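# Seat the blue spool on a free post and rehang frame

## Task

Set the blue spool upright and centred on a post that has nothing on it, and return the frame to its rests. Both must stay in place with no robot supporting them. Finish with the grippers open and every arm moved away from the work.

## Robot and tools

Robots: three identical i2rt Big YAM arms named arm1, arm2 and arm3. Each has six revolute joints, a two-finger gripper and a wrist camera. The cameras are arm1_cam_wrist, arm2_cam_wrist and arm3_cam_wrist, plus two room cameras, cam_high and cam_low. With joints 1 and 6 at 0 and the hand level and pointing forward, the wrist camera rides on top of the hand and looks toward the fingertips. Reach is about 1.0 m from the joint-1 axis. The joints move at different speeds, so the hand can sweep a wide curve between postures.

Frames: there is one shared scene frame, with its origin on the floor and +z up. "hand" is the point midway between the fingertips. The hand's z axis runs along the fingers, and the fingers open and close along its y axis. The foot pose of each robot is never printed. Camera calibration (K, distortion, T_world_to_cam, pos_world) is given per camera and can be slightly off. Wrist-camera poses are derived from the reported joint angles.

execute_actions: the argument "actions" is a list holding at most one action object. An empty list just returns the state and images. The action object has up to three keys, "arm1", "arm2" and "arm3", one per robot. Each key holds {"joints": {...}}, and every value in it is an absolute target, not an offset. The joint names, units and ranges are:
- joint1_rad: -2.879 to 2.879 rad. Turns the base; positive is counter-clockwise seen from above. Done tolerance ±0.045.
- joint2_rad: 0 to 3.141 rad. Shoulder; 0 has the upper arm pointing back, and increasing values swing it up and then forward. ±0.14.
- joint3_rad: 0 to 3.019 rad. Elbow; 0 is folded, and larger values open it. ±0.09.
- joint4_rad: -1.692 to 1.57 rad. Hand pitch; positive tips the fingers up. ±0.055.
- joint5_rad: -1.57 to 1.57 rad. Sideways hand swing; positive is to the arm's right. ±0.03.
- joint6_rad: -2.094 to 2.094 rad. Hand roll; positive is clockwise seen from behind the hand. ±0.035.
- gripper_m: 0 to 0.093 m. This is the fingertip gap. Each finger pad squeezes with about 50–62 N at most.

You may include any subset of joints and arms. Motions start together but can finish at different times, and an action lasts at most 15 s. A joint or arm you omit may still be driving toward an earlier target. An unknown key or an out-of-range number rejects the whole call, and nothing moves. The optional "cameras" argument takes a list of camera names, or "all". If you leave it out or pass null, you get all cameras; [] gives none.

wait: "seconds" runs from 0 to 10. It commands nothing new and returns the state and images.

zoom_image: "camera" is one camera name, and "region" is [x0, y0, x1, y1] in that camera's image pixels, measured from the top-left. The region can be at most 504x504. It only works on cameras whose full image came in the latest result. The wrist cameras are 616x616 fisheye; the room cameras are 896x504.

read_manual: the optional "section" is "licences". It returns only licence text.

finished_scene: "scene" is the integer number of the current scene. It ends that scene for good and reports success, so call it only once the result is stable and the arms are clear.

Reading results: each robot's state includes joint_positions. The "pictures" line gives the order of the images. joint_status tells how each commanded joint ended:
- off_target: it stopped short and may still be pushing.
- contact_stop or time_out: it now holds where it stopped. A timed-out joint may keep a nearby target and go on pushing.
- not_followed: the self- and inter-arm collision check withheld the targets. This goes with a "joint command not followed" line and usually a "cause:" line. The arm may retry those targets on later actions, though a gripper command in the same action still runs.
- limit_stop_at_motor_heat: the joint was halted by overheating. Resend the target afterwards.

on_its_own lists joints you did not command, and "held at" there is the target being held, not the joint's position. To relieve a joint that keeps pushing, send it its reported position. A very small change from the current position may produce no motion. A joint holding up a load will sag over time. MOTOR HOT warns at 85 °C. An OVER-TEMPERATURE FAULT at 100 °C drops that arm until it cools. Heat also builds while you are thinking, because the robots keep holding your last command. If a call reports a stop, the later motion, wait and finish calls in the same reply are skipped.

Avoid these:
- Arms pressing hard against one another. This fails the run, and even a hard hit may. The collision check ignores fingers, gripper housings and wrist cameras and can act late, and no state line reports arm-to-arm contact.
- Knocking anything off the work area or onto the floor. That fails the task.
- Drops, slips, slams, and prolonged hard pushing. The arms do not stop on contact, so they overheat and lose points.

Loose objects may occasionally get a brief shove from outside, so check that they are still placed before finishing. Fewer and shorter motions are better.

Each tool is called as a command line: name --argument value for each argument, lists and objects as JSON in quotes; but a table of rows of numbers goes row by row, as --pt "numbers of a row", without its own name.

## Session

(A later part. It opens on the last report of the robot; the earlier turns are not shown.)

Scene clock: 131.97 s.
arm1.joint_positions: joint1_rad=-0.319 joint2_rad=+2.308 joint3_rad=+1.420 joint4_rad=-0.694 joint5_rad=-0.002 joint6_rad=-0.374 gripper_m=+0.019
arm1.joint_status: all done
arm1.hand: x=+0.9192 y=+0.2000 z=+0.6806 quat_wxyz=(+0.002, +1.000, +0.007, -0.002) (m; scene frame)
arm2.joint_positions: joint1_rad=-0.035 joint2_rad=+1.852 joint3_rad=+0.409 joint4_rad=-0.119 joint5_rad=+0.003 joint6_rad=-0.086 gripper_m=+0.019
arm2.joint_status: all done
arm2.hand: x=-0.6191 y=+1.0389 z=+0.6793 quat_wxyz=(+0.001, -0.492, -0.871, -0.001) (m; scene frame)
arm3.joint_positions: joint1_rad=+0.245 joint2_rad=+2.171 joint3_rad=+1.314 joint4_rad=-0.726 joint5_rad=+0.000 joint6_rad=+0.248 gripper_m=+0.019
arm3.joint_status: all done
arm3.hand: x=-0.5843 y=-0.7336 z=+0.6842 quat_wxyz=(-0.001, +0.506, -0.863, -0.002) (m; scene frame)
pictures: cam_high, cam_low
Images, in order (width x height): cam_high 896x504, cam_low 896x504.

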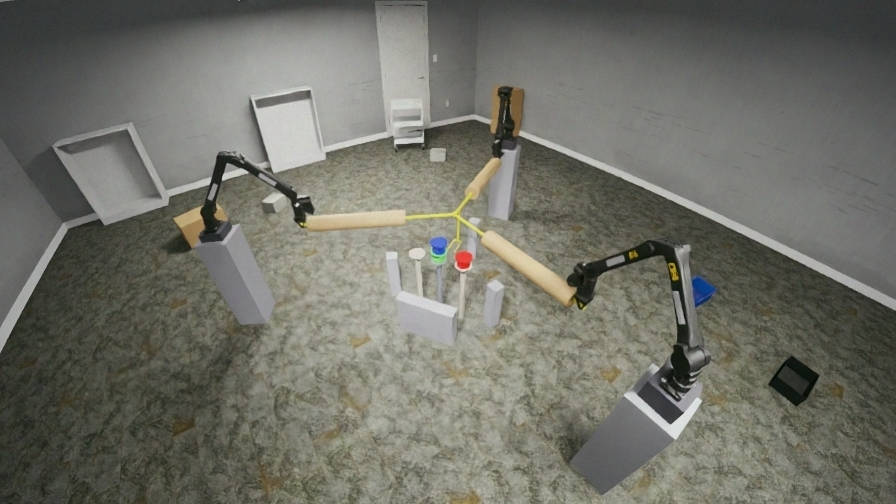

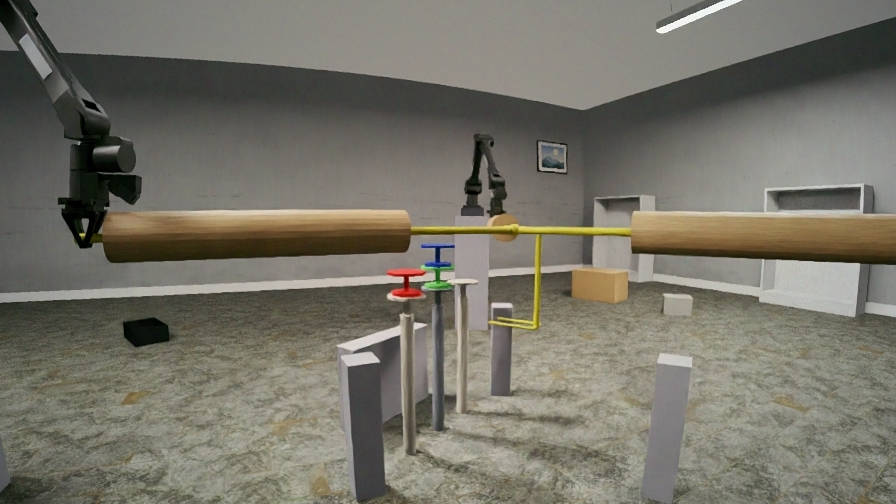

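Works well. Continue up.

execute_actions --actions '[{"arm1":{"joints":{"joint2_rad":2.107,"joint3_rad":1.42,"joint4_rad":-0.862}},"arm2":{"joints":{"joint2_rad":1.437,"joint3_rad":0.428,"joint4_rad":-0.538}},"arm3":{"joints":{"joint2_rad":2.0,"joint3_rad":1.345,"joint4_rad":-0.908}}}]' --cameras '[]'

execute_actions --actions '[{"arm1":{"joints":{"joint2_rad":1.972,"joint3_rad":1.485,"joint4_rad":-1.047}},"arm2":{"joints":{"joint2_rad":1.15,"joint3_rad":0.535,"joint4_rad":-0.927}},"arm3":{"joints":{"joint2_rad":1.876,"joint3_rad":1.427,"joint4_rad":-1.11}}}]' --cameras '["cam_low","cam_high","arm2_cam_wrist"]'

Scene clock: 135.50 s.
arm1.joint_positions: joint1_rad=-0.316 joint2_rad=+2.138 joint3_rad=+1.411 joint4_rad=-0.861 joint5_rad=-0.004 joint6_rad=-0.374 gripper_m=+0.019
arm1.joint_status: all done
arm1.hand: x=+0.9206 y=+0.1972 z=+0.7714 quat_wxyz=(+0.004, +1.000, +0.008, +0.001) (m; scene frame)
arm2.joint_positions: joint1_rad=-0.038 joint2_rad=+1.447 joint3_rad=+0.418 joint4_rad=-0.515 joint5_rad=+0.009 joint6_rad=-0.090 gripper_m=+0.019
arm2.joint_status: all done
arm2.hand: x=-0.6194 y=+1.0345 z=+0.7701 quat_wxyz=(-0.004, -0.492, -0.871, +0.006) (m; scene frame)
arm3.joint_positions: joint1_rad=+0.240 joint2_rad=+2.004 joint3_rad=+1.316 joint4_rad=-0.890 joint5_rad=+0.001 joint6_rad=+0.247 gripper_m=+0.019
arm3.joint_status: all done
arm3.hand: x=-0.5828 y=-0.7385 z=+0.7712 quat_wxyz=(-0.003, +0.504, -0.864, -0.003) (m; scene frame)
pictures: none
No camera images: the call's "cameras" was empty. Leave "cameras" out to get every camera's image.

Scene clock: 136.53 s.
arm1.joint_positions: joint1_rad=-0.316 joint2_rad=+1.994 joint3_rad=+1.438 joint4_rad=-1.019 joint5_rad=-0.002 joint6_rad=-0.374 gripper_m=+0.019
arm1.joint_status: all done
arm1.hand: x=+0.9228 y=+0.1971 z=+0.8583 quat_wxyz=(+0.000, +1.000, +0.008, -0.005) (m; scene frame)
arm2.joint_positions: joint1_rad=-0.038 joint2_rad=+1.155 joint3_rad=+0.511 joint4_rad=-0.888 joint5_rad=+0.003 joint6_rad=-0.090 gripper_m=+0.019
arm2.joint_status: all done
arm2.hand: x=-0.6182 y=+1.0335 z=+0.8579 quat_wxyz=(-0.011, -0.492, -0.871, +0.008) (m; scene frame)
arm3.joint_positions: joint1_rad=+0.238 joint2_rad=+1.886 joint3_rad=+1.392 joint4_rad=-1.087 joint5_rad=+0.001 joint6_rad=+0.246 gripper_m=+0.019
arm3.joint_status: all done
arm3.hand: x=-0.5817 y=-0.7383 z=+0.8567 quat_wxyz=(-0.002, +0.504, -0.864, -0.002) (m; scene frame)
pictures: arm2_cam_wrist, cam_high, cam_low
camera_calibration (this result's frames):
arm2_cam_wrist: T_world_to_cam=[[-0.856925, -0.515278, -0.0129482, 0.0148778], [-0.434369, 0.708392, 0.556331, -1.47259], [-0.277493, 0.482358, -0.83086, 0.161752], [0, 0, 0, 1]] pos_world=[-0.582012, 0.972812, 0.953831]
Images, in order (width x height): arm2_cam_wrist 616x616, cam_high 896x504, cam_low 896x504.

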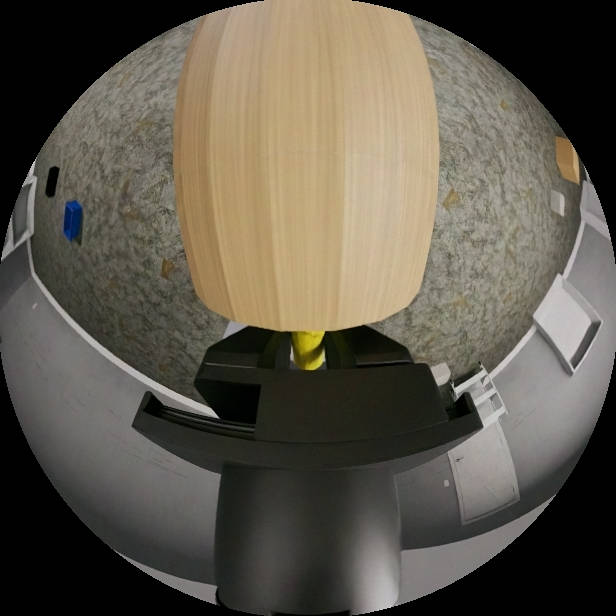

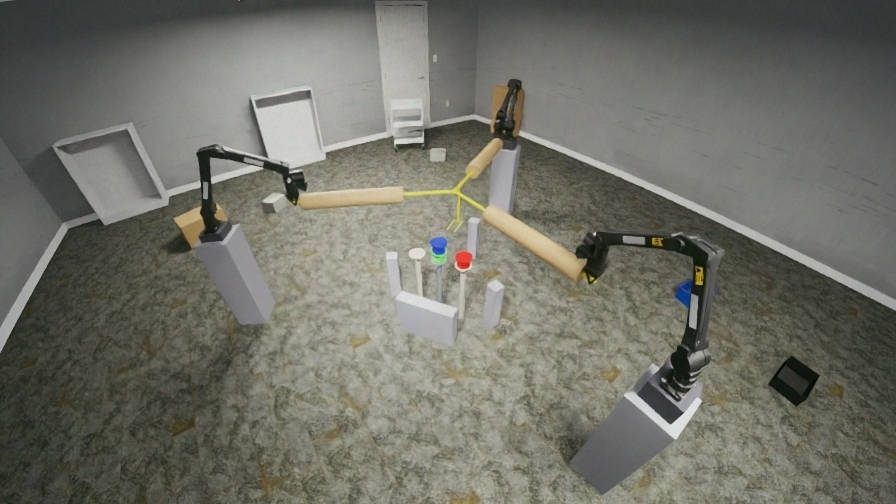

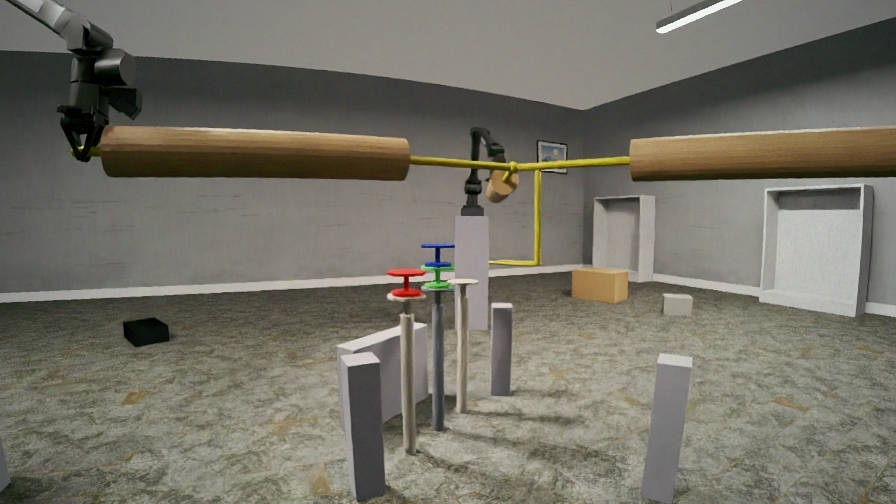

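zoom_image --camera "cam_low" --region '[400, 220, 560, 300]'

zoom_image --camera "cam_high" --region '[400, 180, 500, 280]'

Region (400, 220, 560, 300) of cam_low's 896x504 image, scaled by 3.150, with more detail than that image has.

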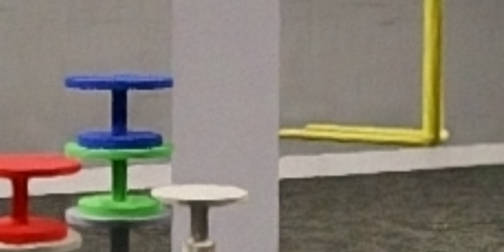

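Region (400, 180, 500, 280) of cam_high's 896x504 image, scaled by 5.040, with more detail than that image has.

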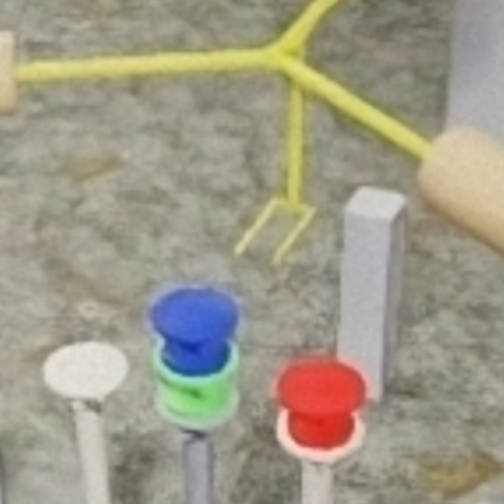

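execute_actions --actions '[{"arm1":{"joints":{"joint1_rad":-0.14,"joint2_rad":1.76,"joint3_rad":1.142,"joint4_rad":-0.925,"joint6_rad":-0.19}},"arm2":{"joints":{"joint1_rad":0.0,"joint2_rad":1.50,"joint3_rad":0.887,"joint4_rad":-0.925,"joint6_rad":-0.047}},"arm3":{"joints":{"joint1_rad":0.03,"joint2_rad":1.687,"joint3_rad":1.158,"joint4_rad":-1.035,"joint6_rad":0.03}}}]' --cameras '["cam_low","cam_high"]'

zoom_image --camera "cam_low" --region '[400, 220, 560, 300]'

zoom_image --camera "cam_high" --region '[400, 180, 500, 280]'

Scene clock: 153.97 s.
arm1.joint_positions: joint1_rad=-0.142 joint2_rad=+1.791 joint3_rad=+1.140 joint4_rad=-0.935 joint5_rad=+0.002 joint6_rad=-0.199 gripper_m=+0.019
arm1.joint_status: all done
arm1.hand: x=+0.9871 y=+0.0866 z=+0.8645 quat_wxyz=(-0.001, +1.000, +0.008, +0.001) (m; scene frame)
arm2.joint_positions: joint1_rad=-0.006 joint2_rad=+1.517 joint3_rad=+0.860 joint4_rad=-0.902 joint5_rad=+0.003 joint6_rad=-0.063 gripper_m=+0.019
arm2.joint_status: all done
arm2.hand: x=-0.5512 y=+0.9237 z=+0.8599 quat_wxyz=(+0.000, -0.489, -0.872, -0.001) (m; scene frame)
arm3.joint_positions: joint1_rad=+0.030 joint2_rad=+1.705 joint3_rad=+1.146 joint4_rad=-1.032 joint5_rad=-0.005 joint6_rad=+0.032 gripper_m=+0.019
arm3.joint_status: all done
arm3.hand: x=-0.5148 y=-0.8487 z=+0.8609 quat_wxyz=(+0.004, +0.506, -0.862, -0.003) (m; scene frame)
pictures: cam_high, cam_low
Images, in order (width x height): cam_high 896x504, cam_low 896x504.

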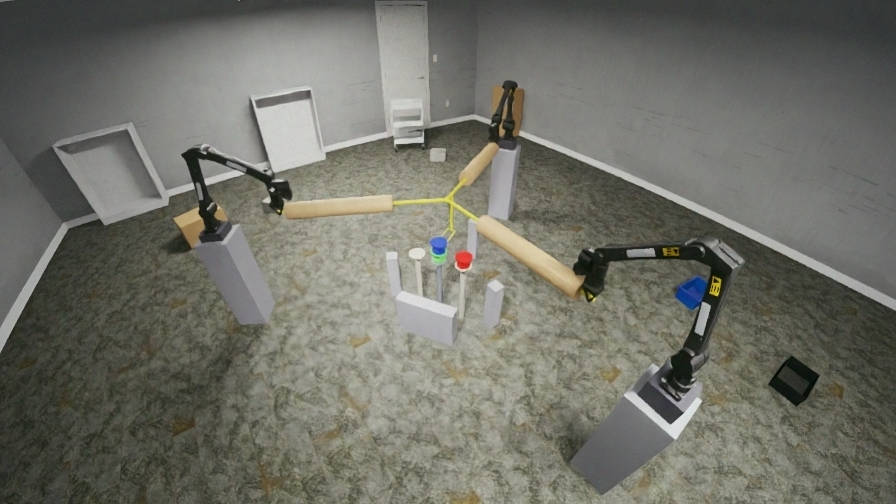

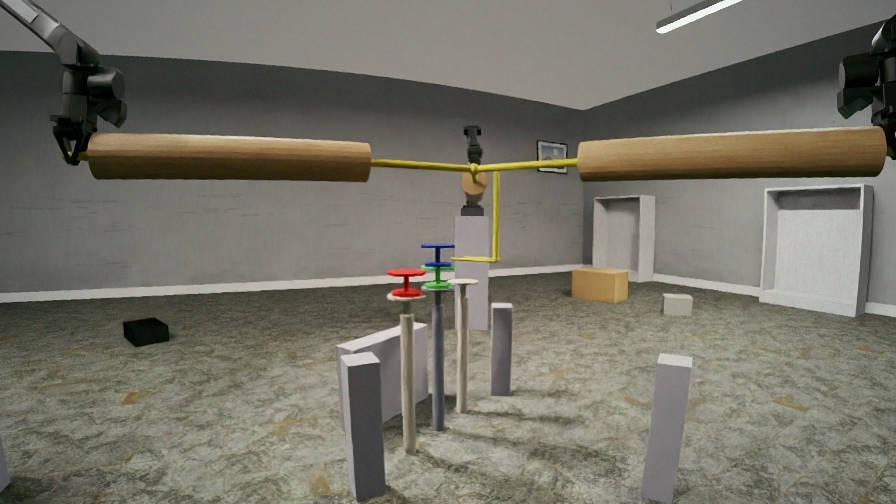

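Region (400, 220, 560, 300) of cam_low's 896x504 image, scaled by 3.150, with more detail than that image has.

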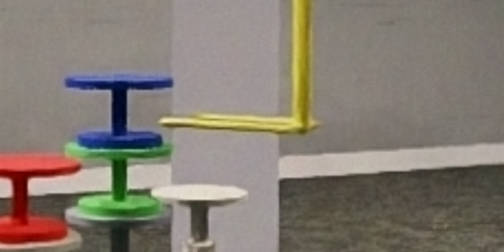

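Region (400, 180, 500, 280) of cam_high's 896x504 image, scaled by 5.040, with more detail than that image has.

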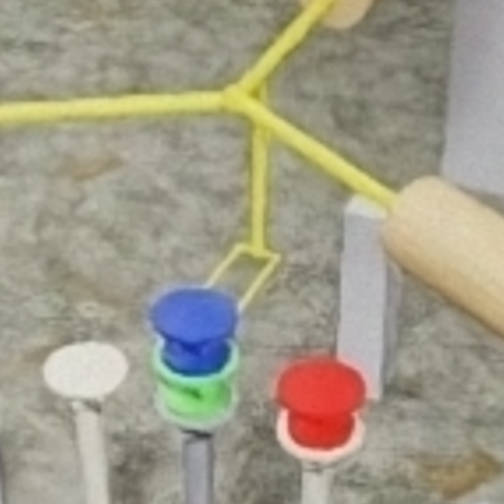

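execute_actions --actions '[{"arm1":{"joints":{"joint1_rad":-0.028,"joint2_rad":1.66,"joint3_rad":1.018,"joint4_rad":-0.90,"joint6_rad":-0.078}},"arm2":{"joints":{"joint1_rad":0.012,"joint2_rad":1.635,"joint3_rad":1.085,"joint4_rad":-0.985,"joint6_rad":-0.04}},"arm3":{"joints":{"joint1_rad":-0.098,"joint2_rad":1.604,"joint3_rad":1.08,"joint4_rad":-1.032,"joint6_rad":-0.095}}}]' --cameras '["cam_low","cam_high"]'

zoom_image --camera "cam_low" --region '[400, 220, 560, 300]'

zoom_image --camera "cam_high" --region '[400, 180, 500, 280]'

Scene clock: 166.47 s.
arm1.joint_positions: joint1_rad=-0.031 joint2_rad=+1.700 joint3_rad=+1.010 joint4_rad=-0.894 joint5_rad=+0.000 joint6_rad=-0.089 gripper_m=+0.019
arm1.joint_status: all done
arm1.hand: x=+1.0220 y=+0.0317 z=+0.8644 quat_wxyz=(-0.001, +1.000, +0.008, +0.000) (m; scene frame)
arm2.joint_positions: joint1_rad=+0.008 joint2_rad=+1.654 joint3_rad=+1.049 joint4_rad=-0.953 joint5_rad=+0.002 joint6_rad=-0.051 gripper_m=+0.019
arm2.joint_status: all done
arm2.hand: x=-0.5158 y=+0.8699 z=+0.8655 quat_wxyz=(-0.001, -0.489, -0.873, +0.000) (m; scene frame)
arm3.joint_positions: joint1_rad=-0.100 joint2_rad=+1.632 joint3_rad=+1.067 joint4_rad=-1.026 joint5_rad=-0.003 joint6_rad=-0.096 gripper_m=+0.019
arm3.joint_status: all done
arm3.hand: x=-0.4799 y=-0.9029 z=+0.8658 quat_wxyz=(+0.004, +0.505, -0.863, -0.003) (m; scene frame)
pictures: cam_high, cam_low
Images, in order (width x height): cam_high 896x504, cam_low 896x504.

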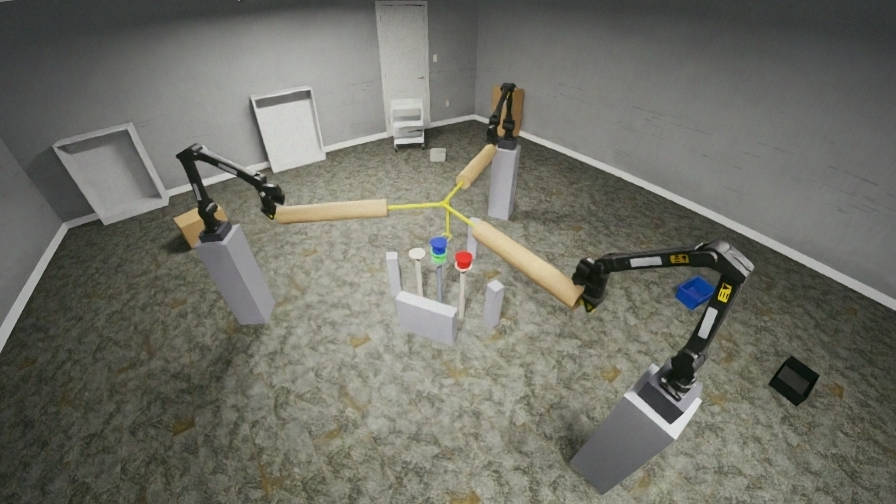

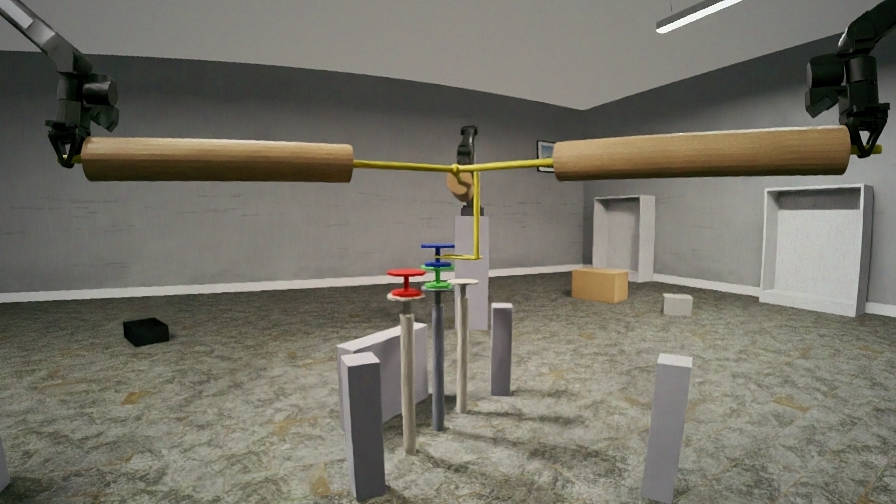

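Region (400, 220, 560, 300) of cam_low's 896x504 image, scaled by 3.150, with more detail than that image has.

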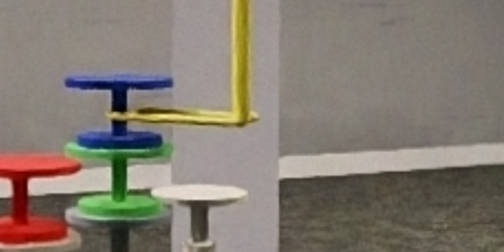

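Region (400, 180, 500, 280) of cam_high's 896x504 image, scaled by 5.040, with more detail than that image has.

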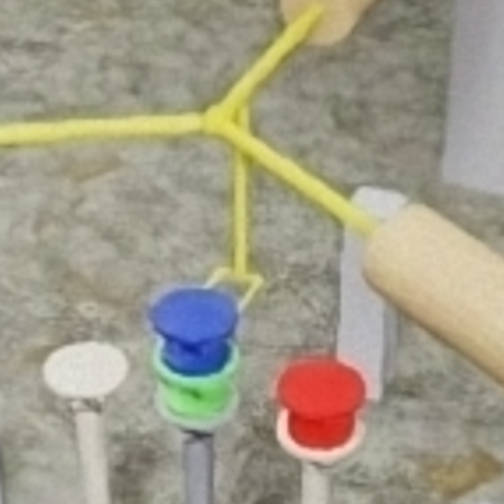

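execute_actions --actions '[{"arm1":{"joints":{"joint1_rad":0.108,"joint2_rad":1.58,"joint3_rad":0.92,"joint4_rad":-0.88,"joint6_rad":0.058}},"arm2":{"joints":{"joint1_rad":0.016,"joint2_rad":1.78,"joint3_rad":1.295,"joint4_rad":-1.045,"joint6_rad":-0.036}},"arm3":{"joints":{"joint1_rad":-0.243,"joint2_rad":1.548,"joint3_rad":1.016,"joint4_rad":-1.022,"joint6_rad":-0.24}}}]' --cameras '["cam_low","cam_high"]'

zoom_image --camera "cam_low" --region '[400, 220, 560, 300]'

zoom_image --camera "cam_high" --region '[400, 180, 500, 280]'

Scene clock: 169.47 s.
arm1.joint_positions: joint1_rad=+0.104 joint2_rad=+1.618 joint3_rad=+0.912 joint4_rad=-0.873 joint5_rad=-0.001 joint6_rad=+0.045 gripper_m=+0.019
arm1.joint_status: all done
arm1.hand: x=+1.0550 y=-0.0245 z=+0.8673 quat_wxyz=(-0.001, +1.000, +0.009, -0.002) (m; scene frame)
arm2.joint_positions: joint1_rad=+0.013 joint2_rad=+1.803 joint3_rad=+1.254 joint4_rad=-1.012 joint5_rad=+0.000 joint6_rad=-0.047 gripper_m=+0.019
arm2.joint_status: all done
arm2.hand: x=-0.4823 y=+0.8145 z=+0.8638 quat_wxyz=(+0.000, -0.488, -0.873, -0.002) (m; scene frame)
arm3.joint_positions: joint1_rad=-0.245 joint2_rad=+1.577 joint3_rad=+1.004 joint4_rad=-1.016 joint5_rad=-0.002 joint6_rad=-0.241 gripper_m=+0.019
arm3.joint_status: all done
arm3.hand: x=-0.4461 y=-0.9583 z=+0.8668 quat_wxyz=(+0.003, +0.506, -0.863, -0.004) (m; scene frame)
pictures: cam_high, cam_low
Images, in order (width x height): cam_high 896x504, cam_low 896x504.

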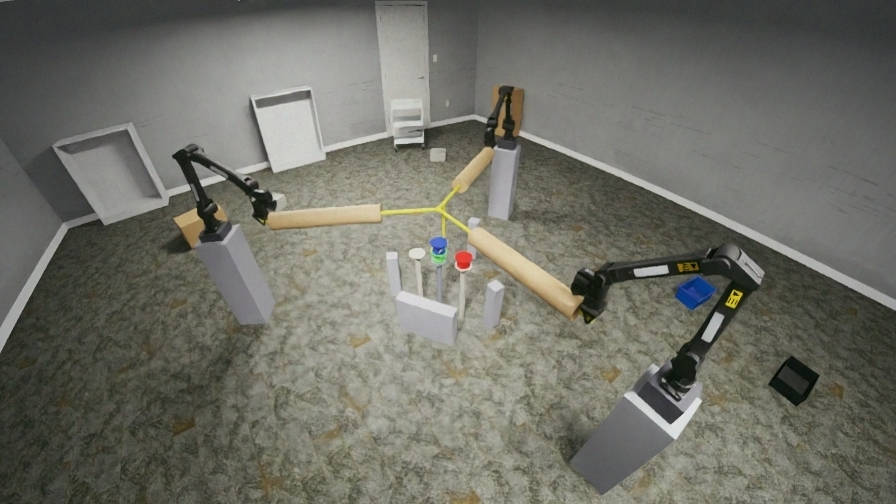

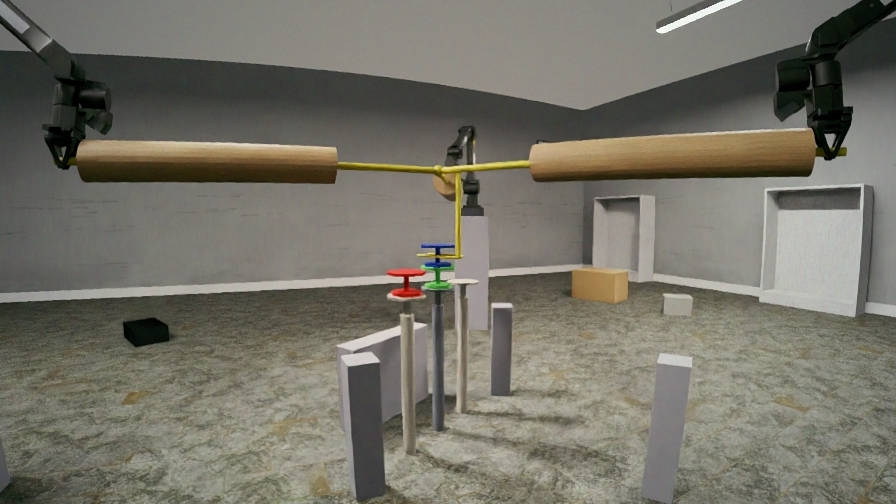

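Region (400, 220, 560, 300) of cam_low's 896x504 image, scaled by 3.150, with more detail than that image has.

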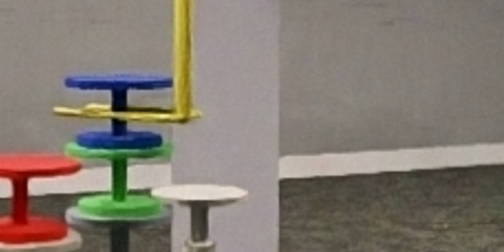

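Region (400, 180, 500, 280) of cam_high's 896x504 image, scaled by 5.040, with more detail than that image has.

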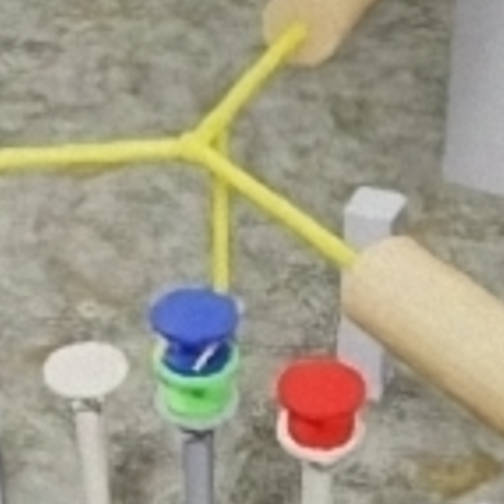

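execute_actions --actions '[{"arm1":{"joints":{"joint2_rad":1.515,"joint3_rad":0.995,"joint4_rad":-1.015}},"arm2":{"joints":{"joint2_rad":1.715,"joint3_rad":1.347,"joint4_rad":-1.145}},"arm3":{"joints":{"joint2_rad":1.495,"joint3_rad":1.095,"joint4_rad":-1.148}}}]' --cameras '["cam_low"]'

zoom_image --camera "cam_low" --region '[400, 220, 560, 300]'

Scene clock: 186.87 s.
arm1.joint_positions: joint1_rad=+0.104 joint2_rad=+1.545 joint3_rad=+0.948 joint4_rad=-0.975 joint5_rad=-0.004 joint6_rad=+0.046 gripper_m=+0.019
arm1.joint_status: all done
arm1.hand: x=+1.0557 y=-0.0250 z=+0.9059 quat_wxyz=(+0.001, +1.000, +0.008, -0.006) (m; scene frame)
arm2.joint_positions: joint1_rad=+0.013 joint2_rad=+1.739 joint3_rad=+1.305 joint4_rad=-1.118 joint5_rad=+0.000 joint6_rad=-0.047 gripper_m=+0.019
arm2.joint_status: all done
arm2.hand: x=-0.4823 y=+0.8139 z=+0.9115 quat_wxyz=(-0.004, -0.488, -0.873, +0.000) (m; scene frame)
arm3.joint_positions: joint1_rad=-0.245 joint2_rad=+1.516 joint3_rad=+1.053 joint4_rad=-1.118 joint5_rad=-0.002 joint6_rad=-0.241 gripper_m=+0.019
arm3.joint_status: all done
arm3.hand: x=-0.4467 y=-0.9593 z=+0.9069 quat_wxyz=(+0.000, +0.506, -0.863, -0.006) (m; scene frame)
pictures: cam_low
Images, in order (width x height): cam_low 896x504.

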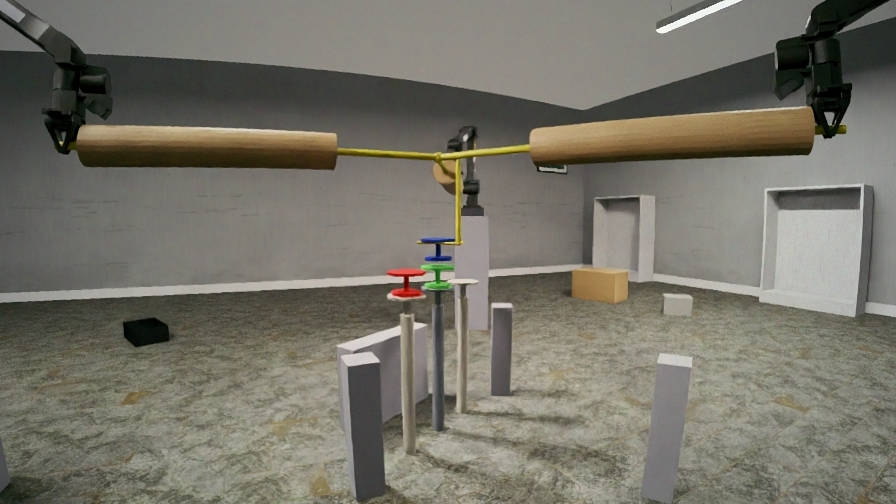

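Region (400, 220, 560, 300) of cam_low's 896x504 image, scaled by 3.150, with more detail than that image has.

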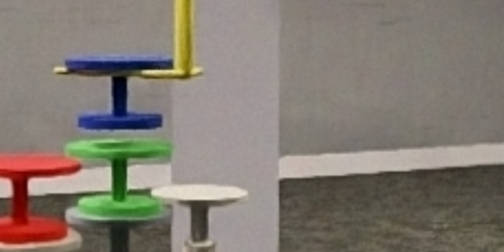

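execute_actions --actions '[{"arm1":{"joints":{"joint1_rad":0.187,"joint2_rad":1.70,"joint3_rad":1.225,"joint4_rad":-1.07,"joint6_rad":0.136}},"arm2":{"joints":{"joint1_rad":-0.145,"joint2_rad":1.748,"joint3_rad":1.38,"joint4_rad":-1.155,"joint6_rad":-0.212}},"arm3":{"joints":{"joint1_rad":-0.178,"joint2_rad":1.30,"joint3_rad":0.878,"joint4_rad":-1.14,"joint6_rad":-0.167}}}]' --cameras '[]'

execute_actions --actions '[{"arm1":{"joints":{"joint1_rad":0.245,"joint2_rad":1.87,"joint3_rad":1.472,"joint4_rad":-1.147,"joint6_rad":0.194}},"arm2":{"joints":{"joint1_rad":-0.292,"joint2_rad":1.80,"joint3_rad":1.455,"joint4_rad":-1.178,"joint6_rad":-0.359}},"arm3":{"joints":{"joint1_rad":-0.078,"joint2_rad":1.09,"joint3_rad":0.705,"joint4_rad":-1.187,"joint6_rad":-0.067}}}]' --cameras '["cam_low","cam_high"]'

zoom_image --camera "cam_low" --region '[400, 220, 560, 300]'

zoom_image --camera "cam_high" --region '[370, 180, 470, 280]'

Scene clock: 192.03 s.
arm1.joint_positions: joint1_rad=+0.175 joint2_rad=+1.723 joint3_rad=+1.176 joint4_rad=-1.036 joint5_rad=-0.003 joint6_rad=+0.118 gripper_m=+0.019
arm1.joint_status: all done
arm1.hand: x=+0.9851 y=-0.0625 z=+0.9065 quat_wxyz=(+0.000, +1.000, +0.007, +0.000) (m; scene frame)
arm2.joint_positions: joint1_rad=-0.151 joint2_rad=+1.767 joint3_rad=+1.341 joint4_rad=-1.134 joint5_rad=+0.001 joint6_rad=-0.214 gripper_m=+0.019
arm2.joint_status: all done
arm2.hand: x=-0.5546 y=+0.7710 z=+0.9101 quat_wxyz=(+0.000, -0.487, -0.873, -0.001) (m; scene frame)
arm3.joint_positions: joint1_rad=-0.179 joint2_rad=+1.315 joint3_rad=+0.864 joint4_rad=-1.131 joint5_rad=-0.003 joint6_rad=-0.180 gripper_m=+0.019
arm3.joint_status: all done
arm3.hand: x=-0.5147 y=-0.9999 z=+0.9118 quat_wxyz=(+0.000, +0.507, -0.862, -0.005) (m; scene frame)
pictures: none
No camera images: the call's "cameras" was empty. Leave "cameras" out to get every camera's image.

Scene clock: 193.03 s.
arm1.joint_positions: joint1_rad=+0.239 joint2_rad=+1.897 joint3_rad=+1.412 joint4_rad=-1.099 joint5_rad=-0.003 joint6_rad=+0.183 gripper_m=+0.019
arm1.joint_status: all done
arm1.hand: x=+0.9188 y=-0.1066 z=+0.9009 quat_wxyz=(-0.001, +1.000, +0.007, +0.000) (m; scene frame)
arm2.joint_positions: joint1_rad=-0.293 joint2_rad=+1.825 joint3_rad=+1.421 joint4_rad=-1.152 joint5_rad=+0.000 joint6_rad=-0.355 gripper_m=+0.019
arm2.joint_status: all done
arm2.hand: x=-0.6196 y=+0.7275 z=+0.9085 quat_wxyz=(-0.001, -0.487, -0.873, +0.001) (m; scene frame)
arm3.joint_positions: joint1_rad=-0.080 joint2_rad=+1.101 joint3_rad=+0.692 joint4_rad=-1.174 joint5_rad=-0.006 joint6_rad=-0.081 gripper_m=+0.019
arm3.joint_status: all done
arm3.hand: x=-0.5825 y=-1.0418 z=+0.9106 quat_wxyz=(+0.001, +0.507, -0.862, -0.006) (m; scene frame)
pictures: cam_high, cam_low
Images, in order (width x height): cam_high 896x504, cam_low 896x504.

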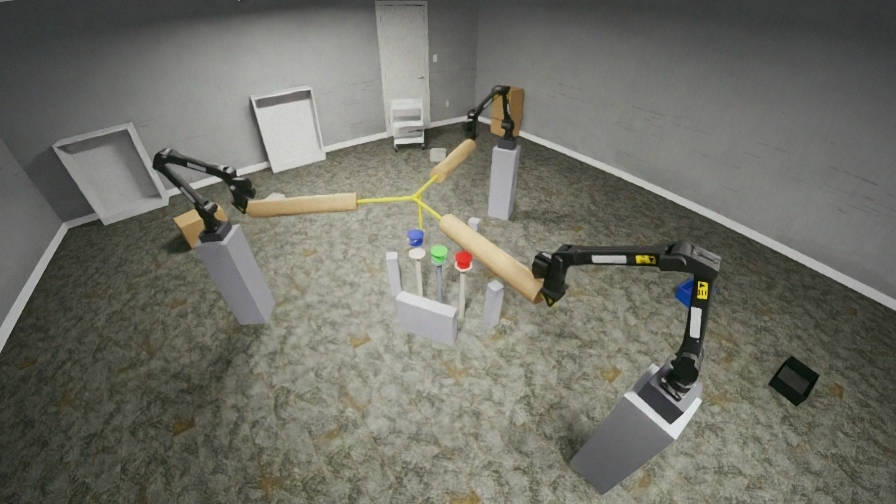

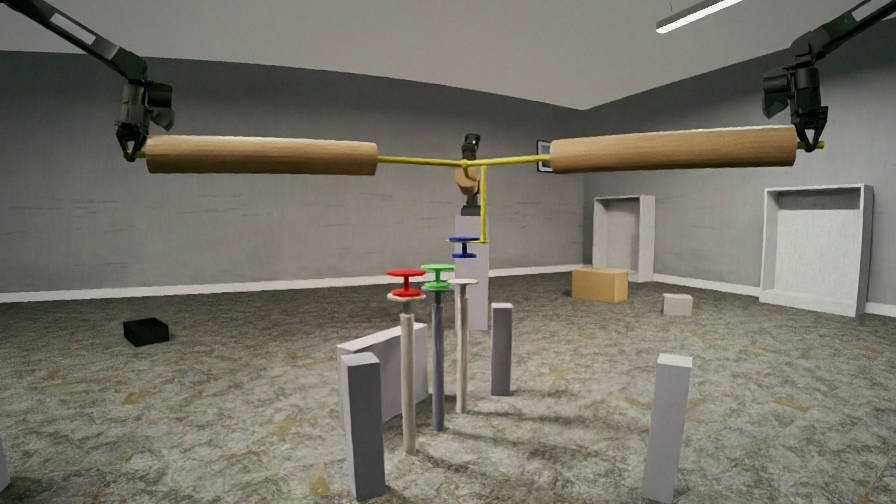

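Region (400, 220, 560, 300) of cam_low's 896x504 image, scaled by 3.150, with more detail than that image has.

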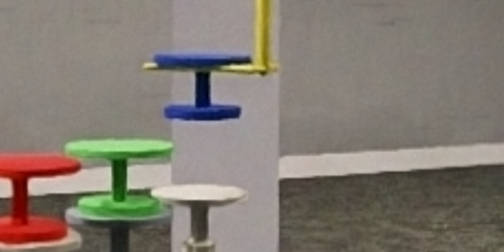

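Region (370, 180, 470, 280) of cam_high's 896x504 image, scaled by 5.040, with more detail than that image has.

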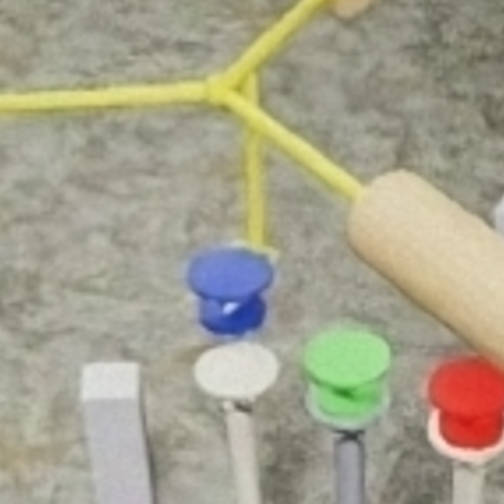

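execute_actions --actions '[{"arm1":{"joints":{"joint2_rad":1.968,"joint3_rad":1.372,"joint4_rad":-0.945}},"arm2":{"joints":{"joint2_rad":1.895,"joint3_rad":1.352,"joint4_rad":-0.975}},"arm3":{"joints":{"joint2_rad":1.236,"joint3_rad":0.576,"joint4_rad":-0.903}}}]' --cameras '["cam_low","cam_high"]'

zoom_image --camera "cam_low" --region '[420, 240, 500, 300]'

zoom_image --camera "cam_high" --region '[390, 220, 450, 280]'

Scene clock: 199.97 s.
arm1.joint_positions: joint1_rad=+0.240 joint2_rad=+2.009 joint3_rad=+1.364 joint4_rad=-0.949 joint5_rad=-0.006 joint6_rad=+0.183 gripper_m=+0.019
arm1.joint_status: all done
arm1.hand: x=+0.9168 y=-0.1074 z=+0.8263 quat_wxyz=(+0.000, +1.000, +0.007, +0.005) (m; scene frame)
arm2.joint_positions: joint1_rad=-0.293 joint2_rad=+1.939 joint3_rad=+1.344 joint4_rad=-0.967 joint5_rad=+0.003 joint6_rad=-0.355 gripper_m=+0.019
arm2.joint_status: all done
arm2.hand: x=-0.6199 y=+0.7262 z=+0.8240 quat_wxyz=(+0.002, -0.487, -0.873, -0.001) (m; scene frame)
arm3.joint_positions: joint1_rad=-0.080 joint2_rad=+1.250 joint3_rad=+0.564 joint4_rad=-0.910 joint5_rad=-0.003 joint6_rad=-0.080 gripper_m=+0.019
arm3.joint_status: all done
arm3.hand: x=-0.5831 y=-1.0427 z=+0.8327 quat_wxyz=(+0.006, +0.507, -0.862, -0.002) (m; scene frame)
pictures: cam_high, cam_low
Images, in order (width x height): cam_high 896x504, cam_low 896x504.

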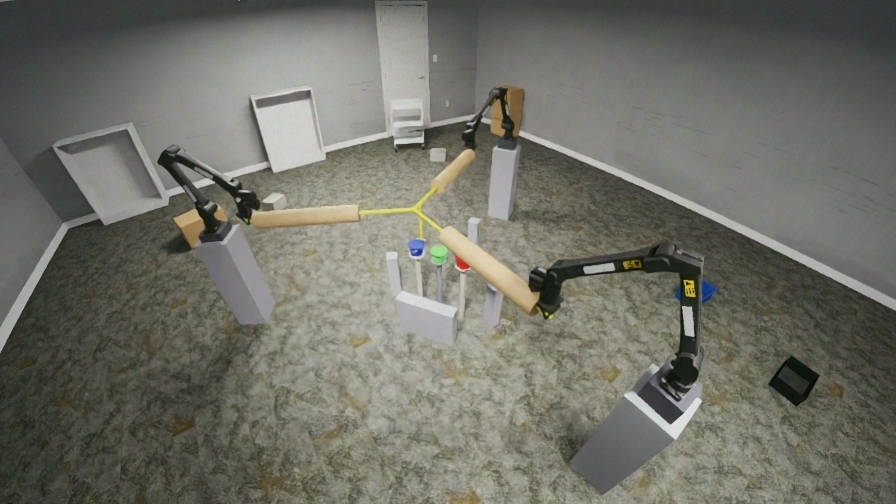

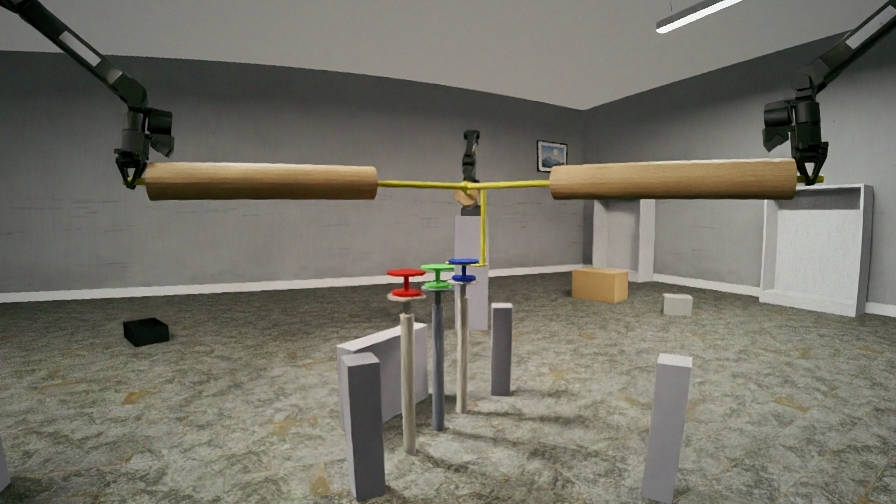

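Region (420, 240, 500, 300) of cam_low's 896x504 image, scaled by 6.300, with more detail than that image has; it fills the top 378 rows of this view, and the rest is white.

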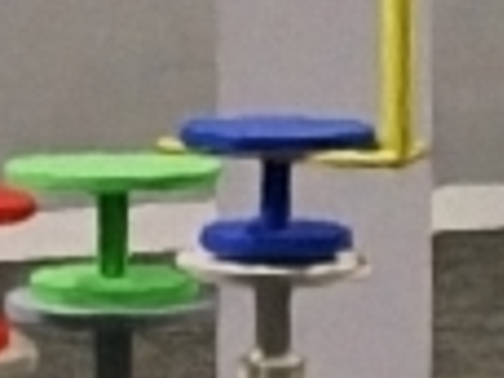

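Region (390, 220, 450, 280) of cam_high's 896x504 image, scaled by 8.400, with more detail than that image has.

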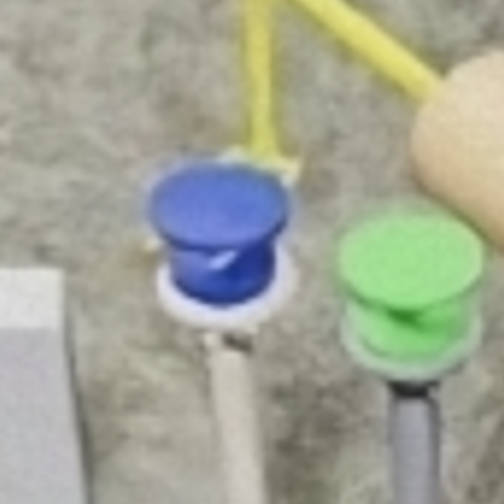

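execute_actions --actions '[{"arm1":{"joints":{"joint2_rad":2.015,"joint3_rad":1.35,"joint4_rad":-0.873}},"arm2":{"joints":{"joint2_rad":1.94,"joint3_rad":1.325,"joint4_rad":-0.905}},"arm3":{"joints":{"joint2_rad":1.322,"joint3_rad":0.53,"joint4_rad":-0.765}}}]' --cameras '["cam_low","cam_high"]'

zoom_image --camera "cam_low" --region '[420, 240, 500, 300]'

zoom_image --camera "cam_high" --region '[390, 220, 450, 280]'

Scene clock: 203.47 s.
arm1.joint_positions: joint1_rad=+0.240 joint2_rad=+2.036 joint3_rad=+1.343 joint4_rad=-0.890 joint5_rad=-0.004 joint6_rad=+0.183 gripper_m=+0.019
arm1.joint_status: all done
arm1.hand: x=+0.9166 y=-0.1069 z=+0.8056 quat_wxyz=(+0.000, +1.000, +0.007, +0.000) (m; scene frame)
arm2.joint_positions: joint1_rad=-0.293 joint2_rad=+1.964 joint3_rad=+1.319 joint4_rad=-0.907 joint5_rad=+0.001 joint6_rad=-0.355 gripper_m=+0.019
arm2.joint_status: all done
arm2.hand: x=-0.6197 y=+0.7268 z=+0.8036 quat_wxyz=(-0.002, -0.487, -0.873, +0.003) (m; scene frame)
arm3.joint_positions: joint1_rad=-0.080 joint2_rad=+1.333 joint3_rad=+0.520 joint4_rad=-0.776 joint5_rad=-0.003 joint6_rad=-0.080 gripper_m=+0.019
arm3.joint_status: all done
arm3.hand: x=-0.5829 y=-1.0420 z=+0.8004 quat_wxyz=(+0.004, +0.507, -0.862, -0.003) (m; scene frame)
pictures: cam_high, cam_low
Images, in order (width x height): cam_high 896x504, cam_low 896x504.

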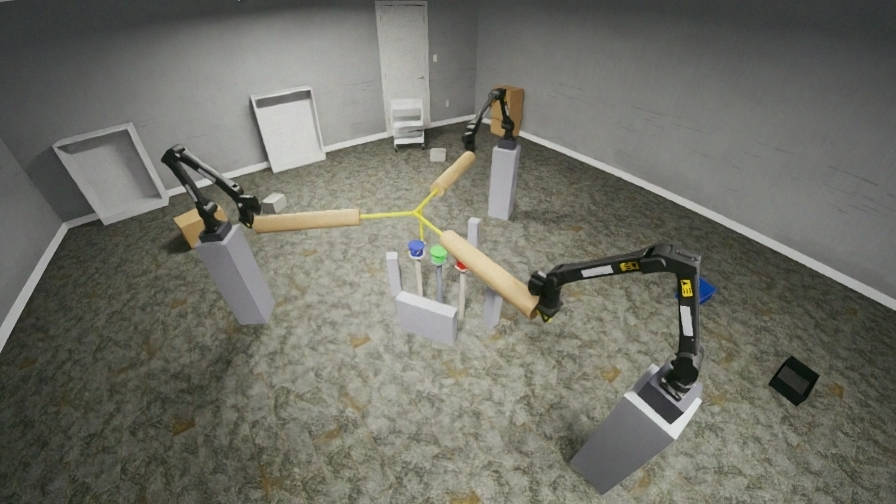

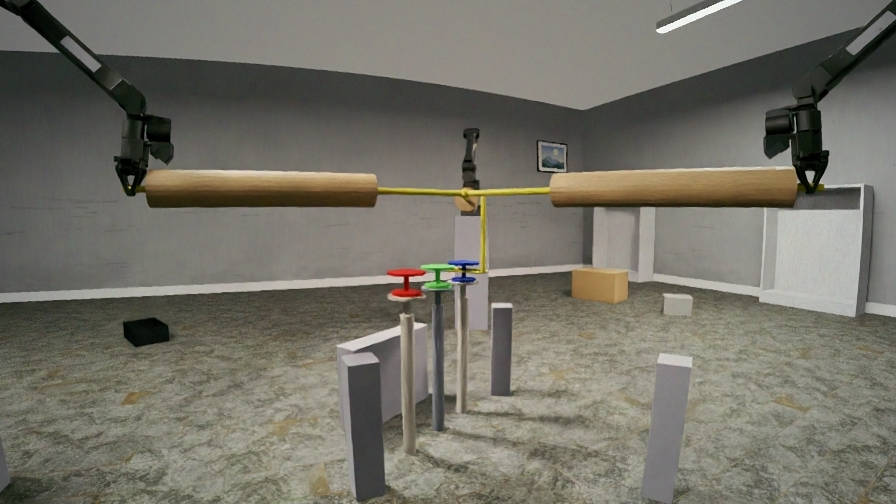

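Region (420, 240, 500, 300) of cam_low's 896x504 image, scaled by 6.300, with more detail than that image has; it fills the top 378 rows of this view, and the rest is white.

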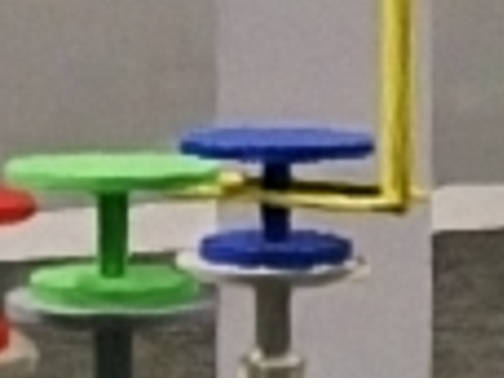

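Region (390, 220, 450, 280) of cam_high's 896x504 image, scaled by 8.400, with more detail than that image has.

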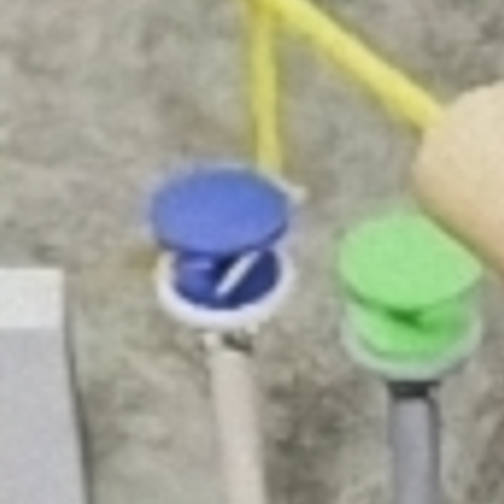

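execute_actions --actions '[{"arm1":{"joints":{"joint1_rad":0.12,"joint2_rad":2.08,"joint3_rad":1.49,"joint4_rad":-0.945,"joint6_rad":0.057}},"arm2":{"joints":{"joint1_rad":-0.347,"joint2_rad":1.815,"joint3_rad":1.11,"joint4_rad":-0.815,"joint6_rad":-0.414}},"arm3":{"joints":{"joint1_rad":0.142,"joint2_rad":1.42,"joint3_rad":0.635,"joint4_rad":-0.769,"joint6_rad":0.15}}}]' --cameras '["cam_low"]'

zoom_image --camera "cam_low" --region '[420, 240, 540, 300]'

Scene clock: 222.37 s.
arm1.joint_positions: joint1_rad=+0.116 joint2_rad=+2.100 joint3_rad=+1.435 joint4_rad=-0.914 joint5_rad=-0.004 joint6_rad=+0.055 gripper_m=+0.019
arm1.joint_status: all done
arm1.hand: x=+0.8805 y=-0.0423 z=+0.7992 quat_wxyz=(+0.001, +1.000, +0.009, -0.003) (m; scene frame)
arm2.joint_positions: joint1_rad=-0.349 joint2_rad=+1.846 joint3_rad=+1.102 joint4_rad=-0.817 joint5_rad=+0.001 joint6_rad=-0.411 gripper_m=+0.019
arm2.joint_status: all done
arm2.hand: x=-0.6586 y=+0.7872 z=+0.7975 quat_wxyz=(+0.002, -0.487, -0.873, -0.001) (m; scene frame)
arm3.joint_positions: joint1_rad=+0.136 joint2_rad=+1.428 joint3_rad=+0.610 joint4_rad=-0.761 joint5_rad=+0.002 joint6_rad=+0.134 gripper_m=+0.019
arm3.joint_status: all done
arm3.hand: x=-0.6177 y=-0.9817 z=+0.8004 quat_wxyz=(-0.003, +0.508, -0.861, -0.003) (m; scene frame)
pictures: cam_low
Images, in order (width x height): cam_low 896x504.

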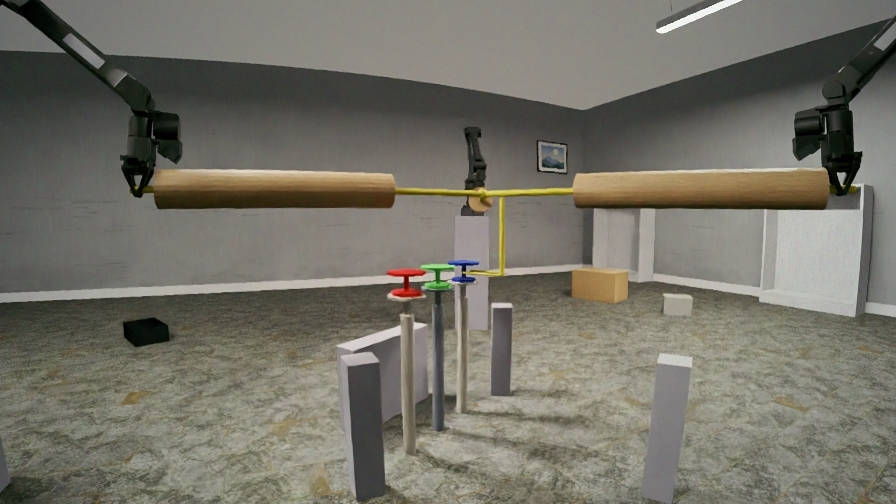

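Region (420, 240, 540, 300) of cam_low's 896x504 image, scaled by 4.200, with more detail than that image has.

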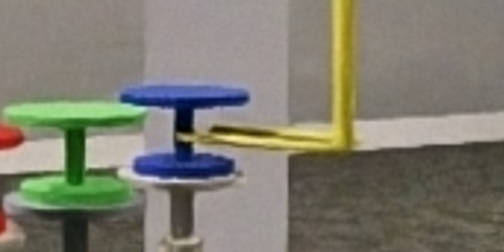

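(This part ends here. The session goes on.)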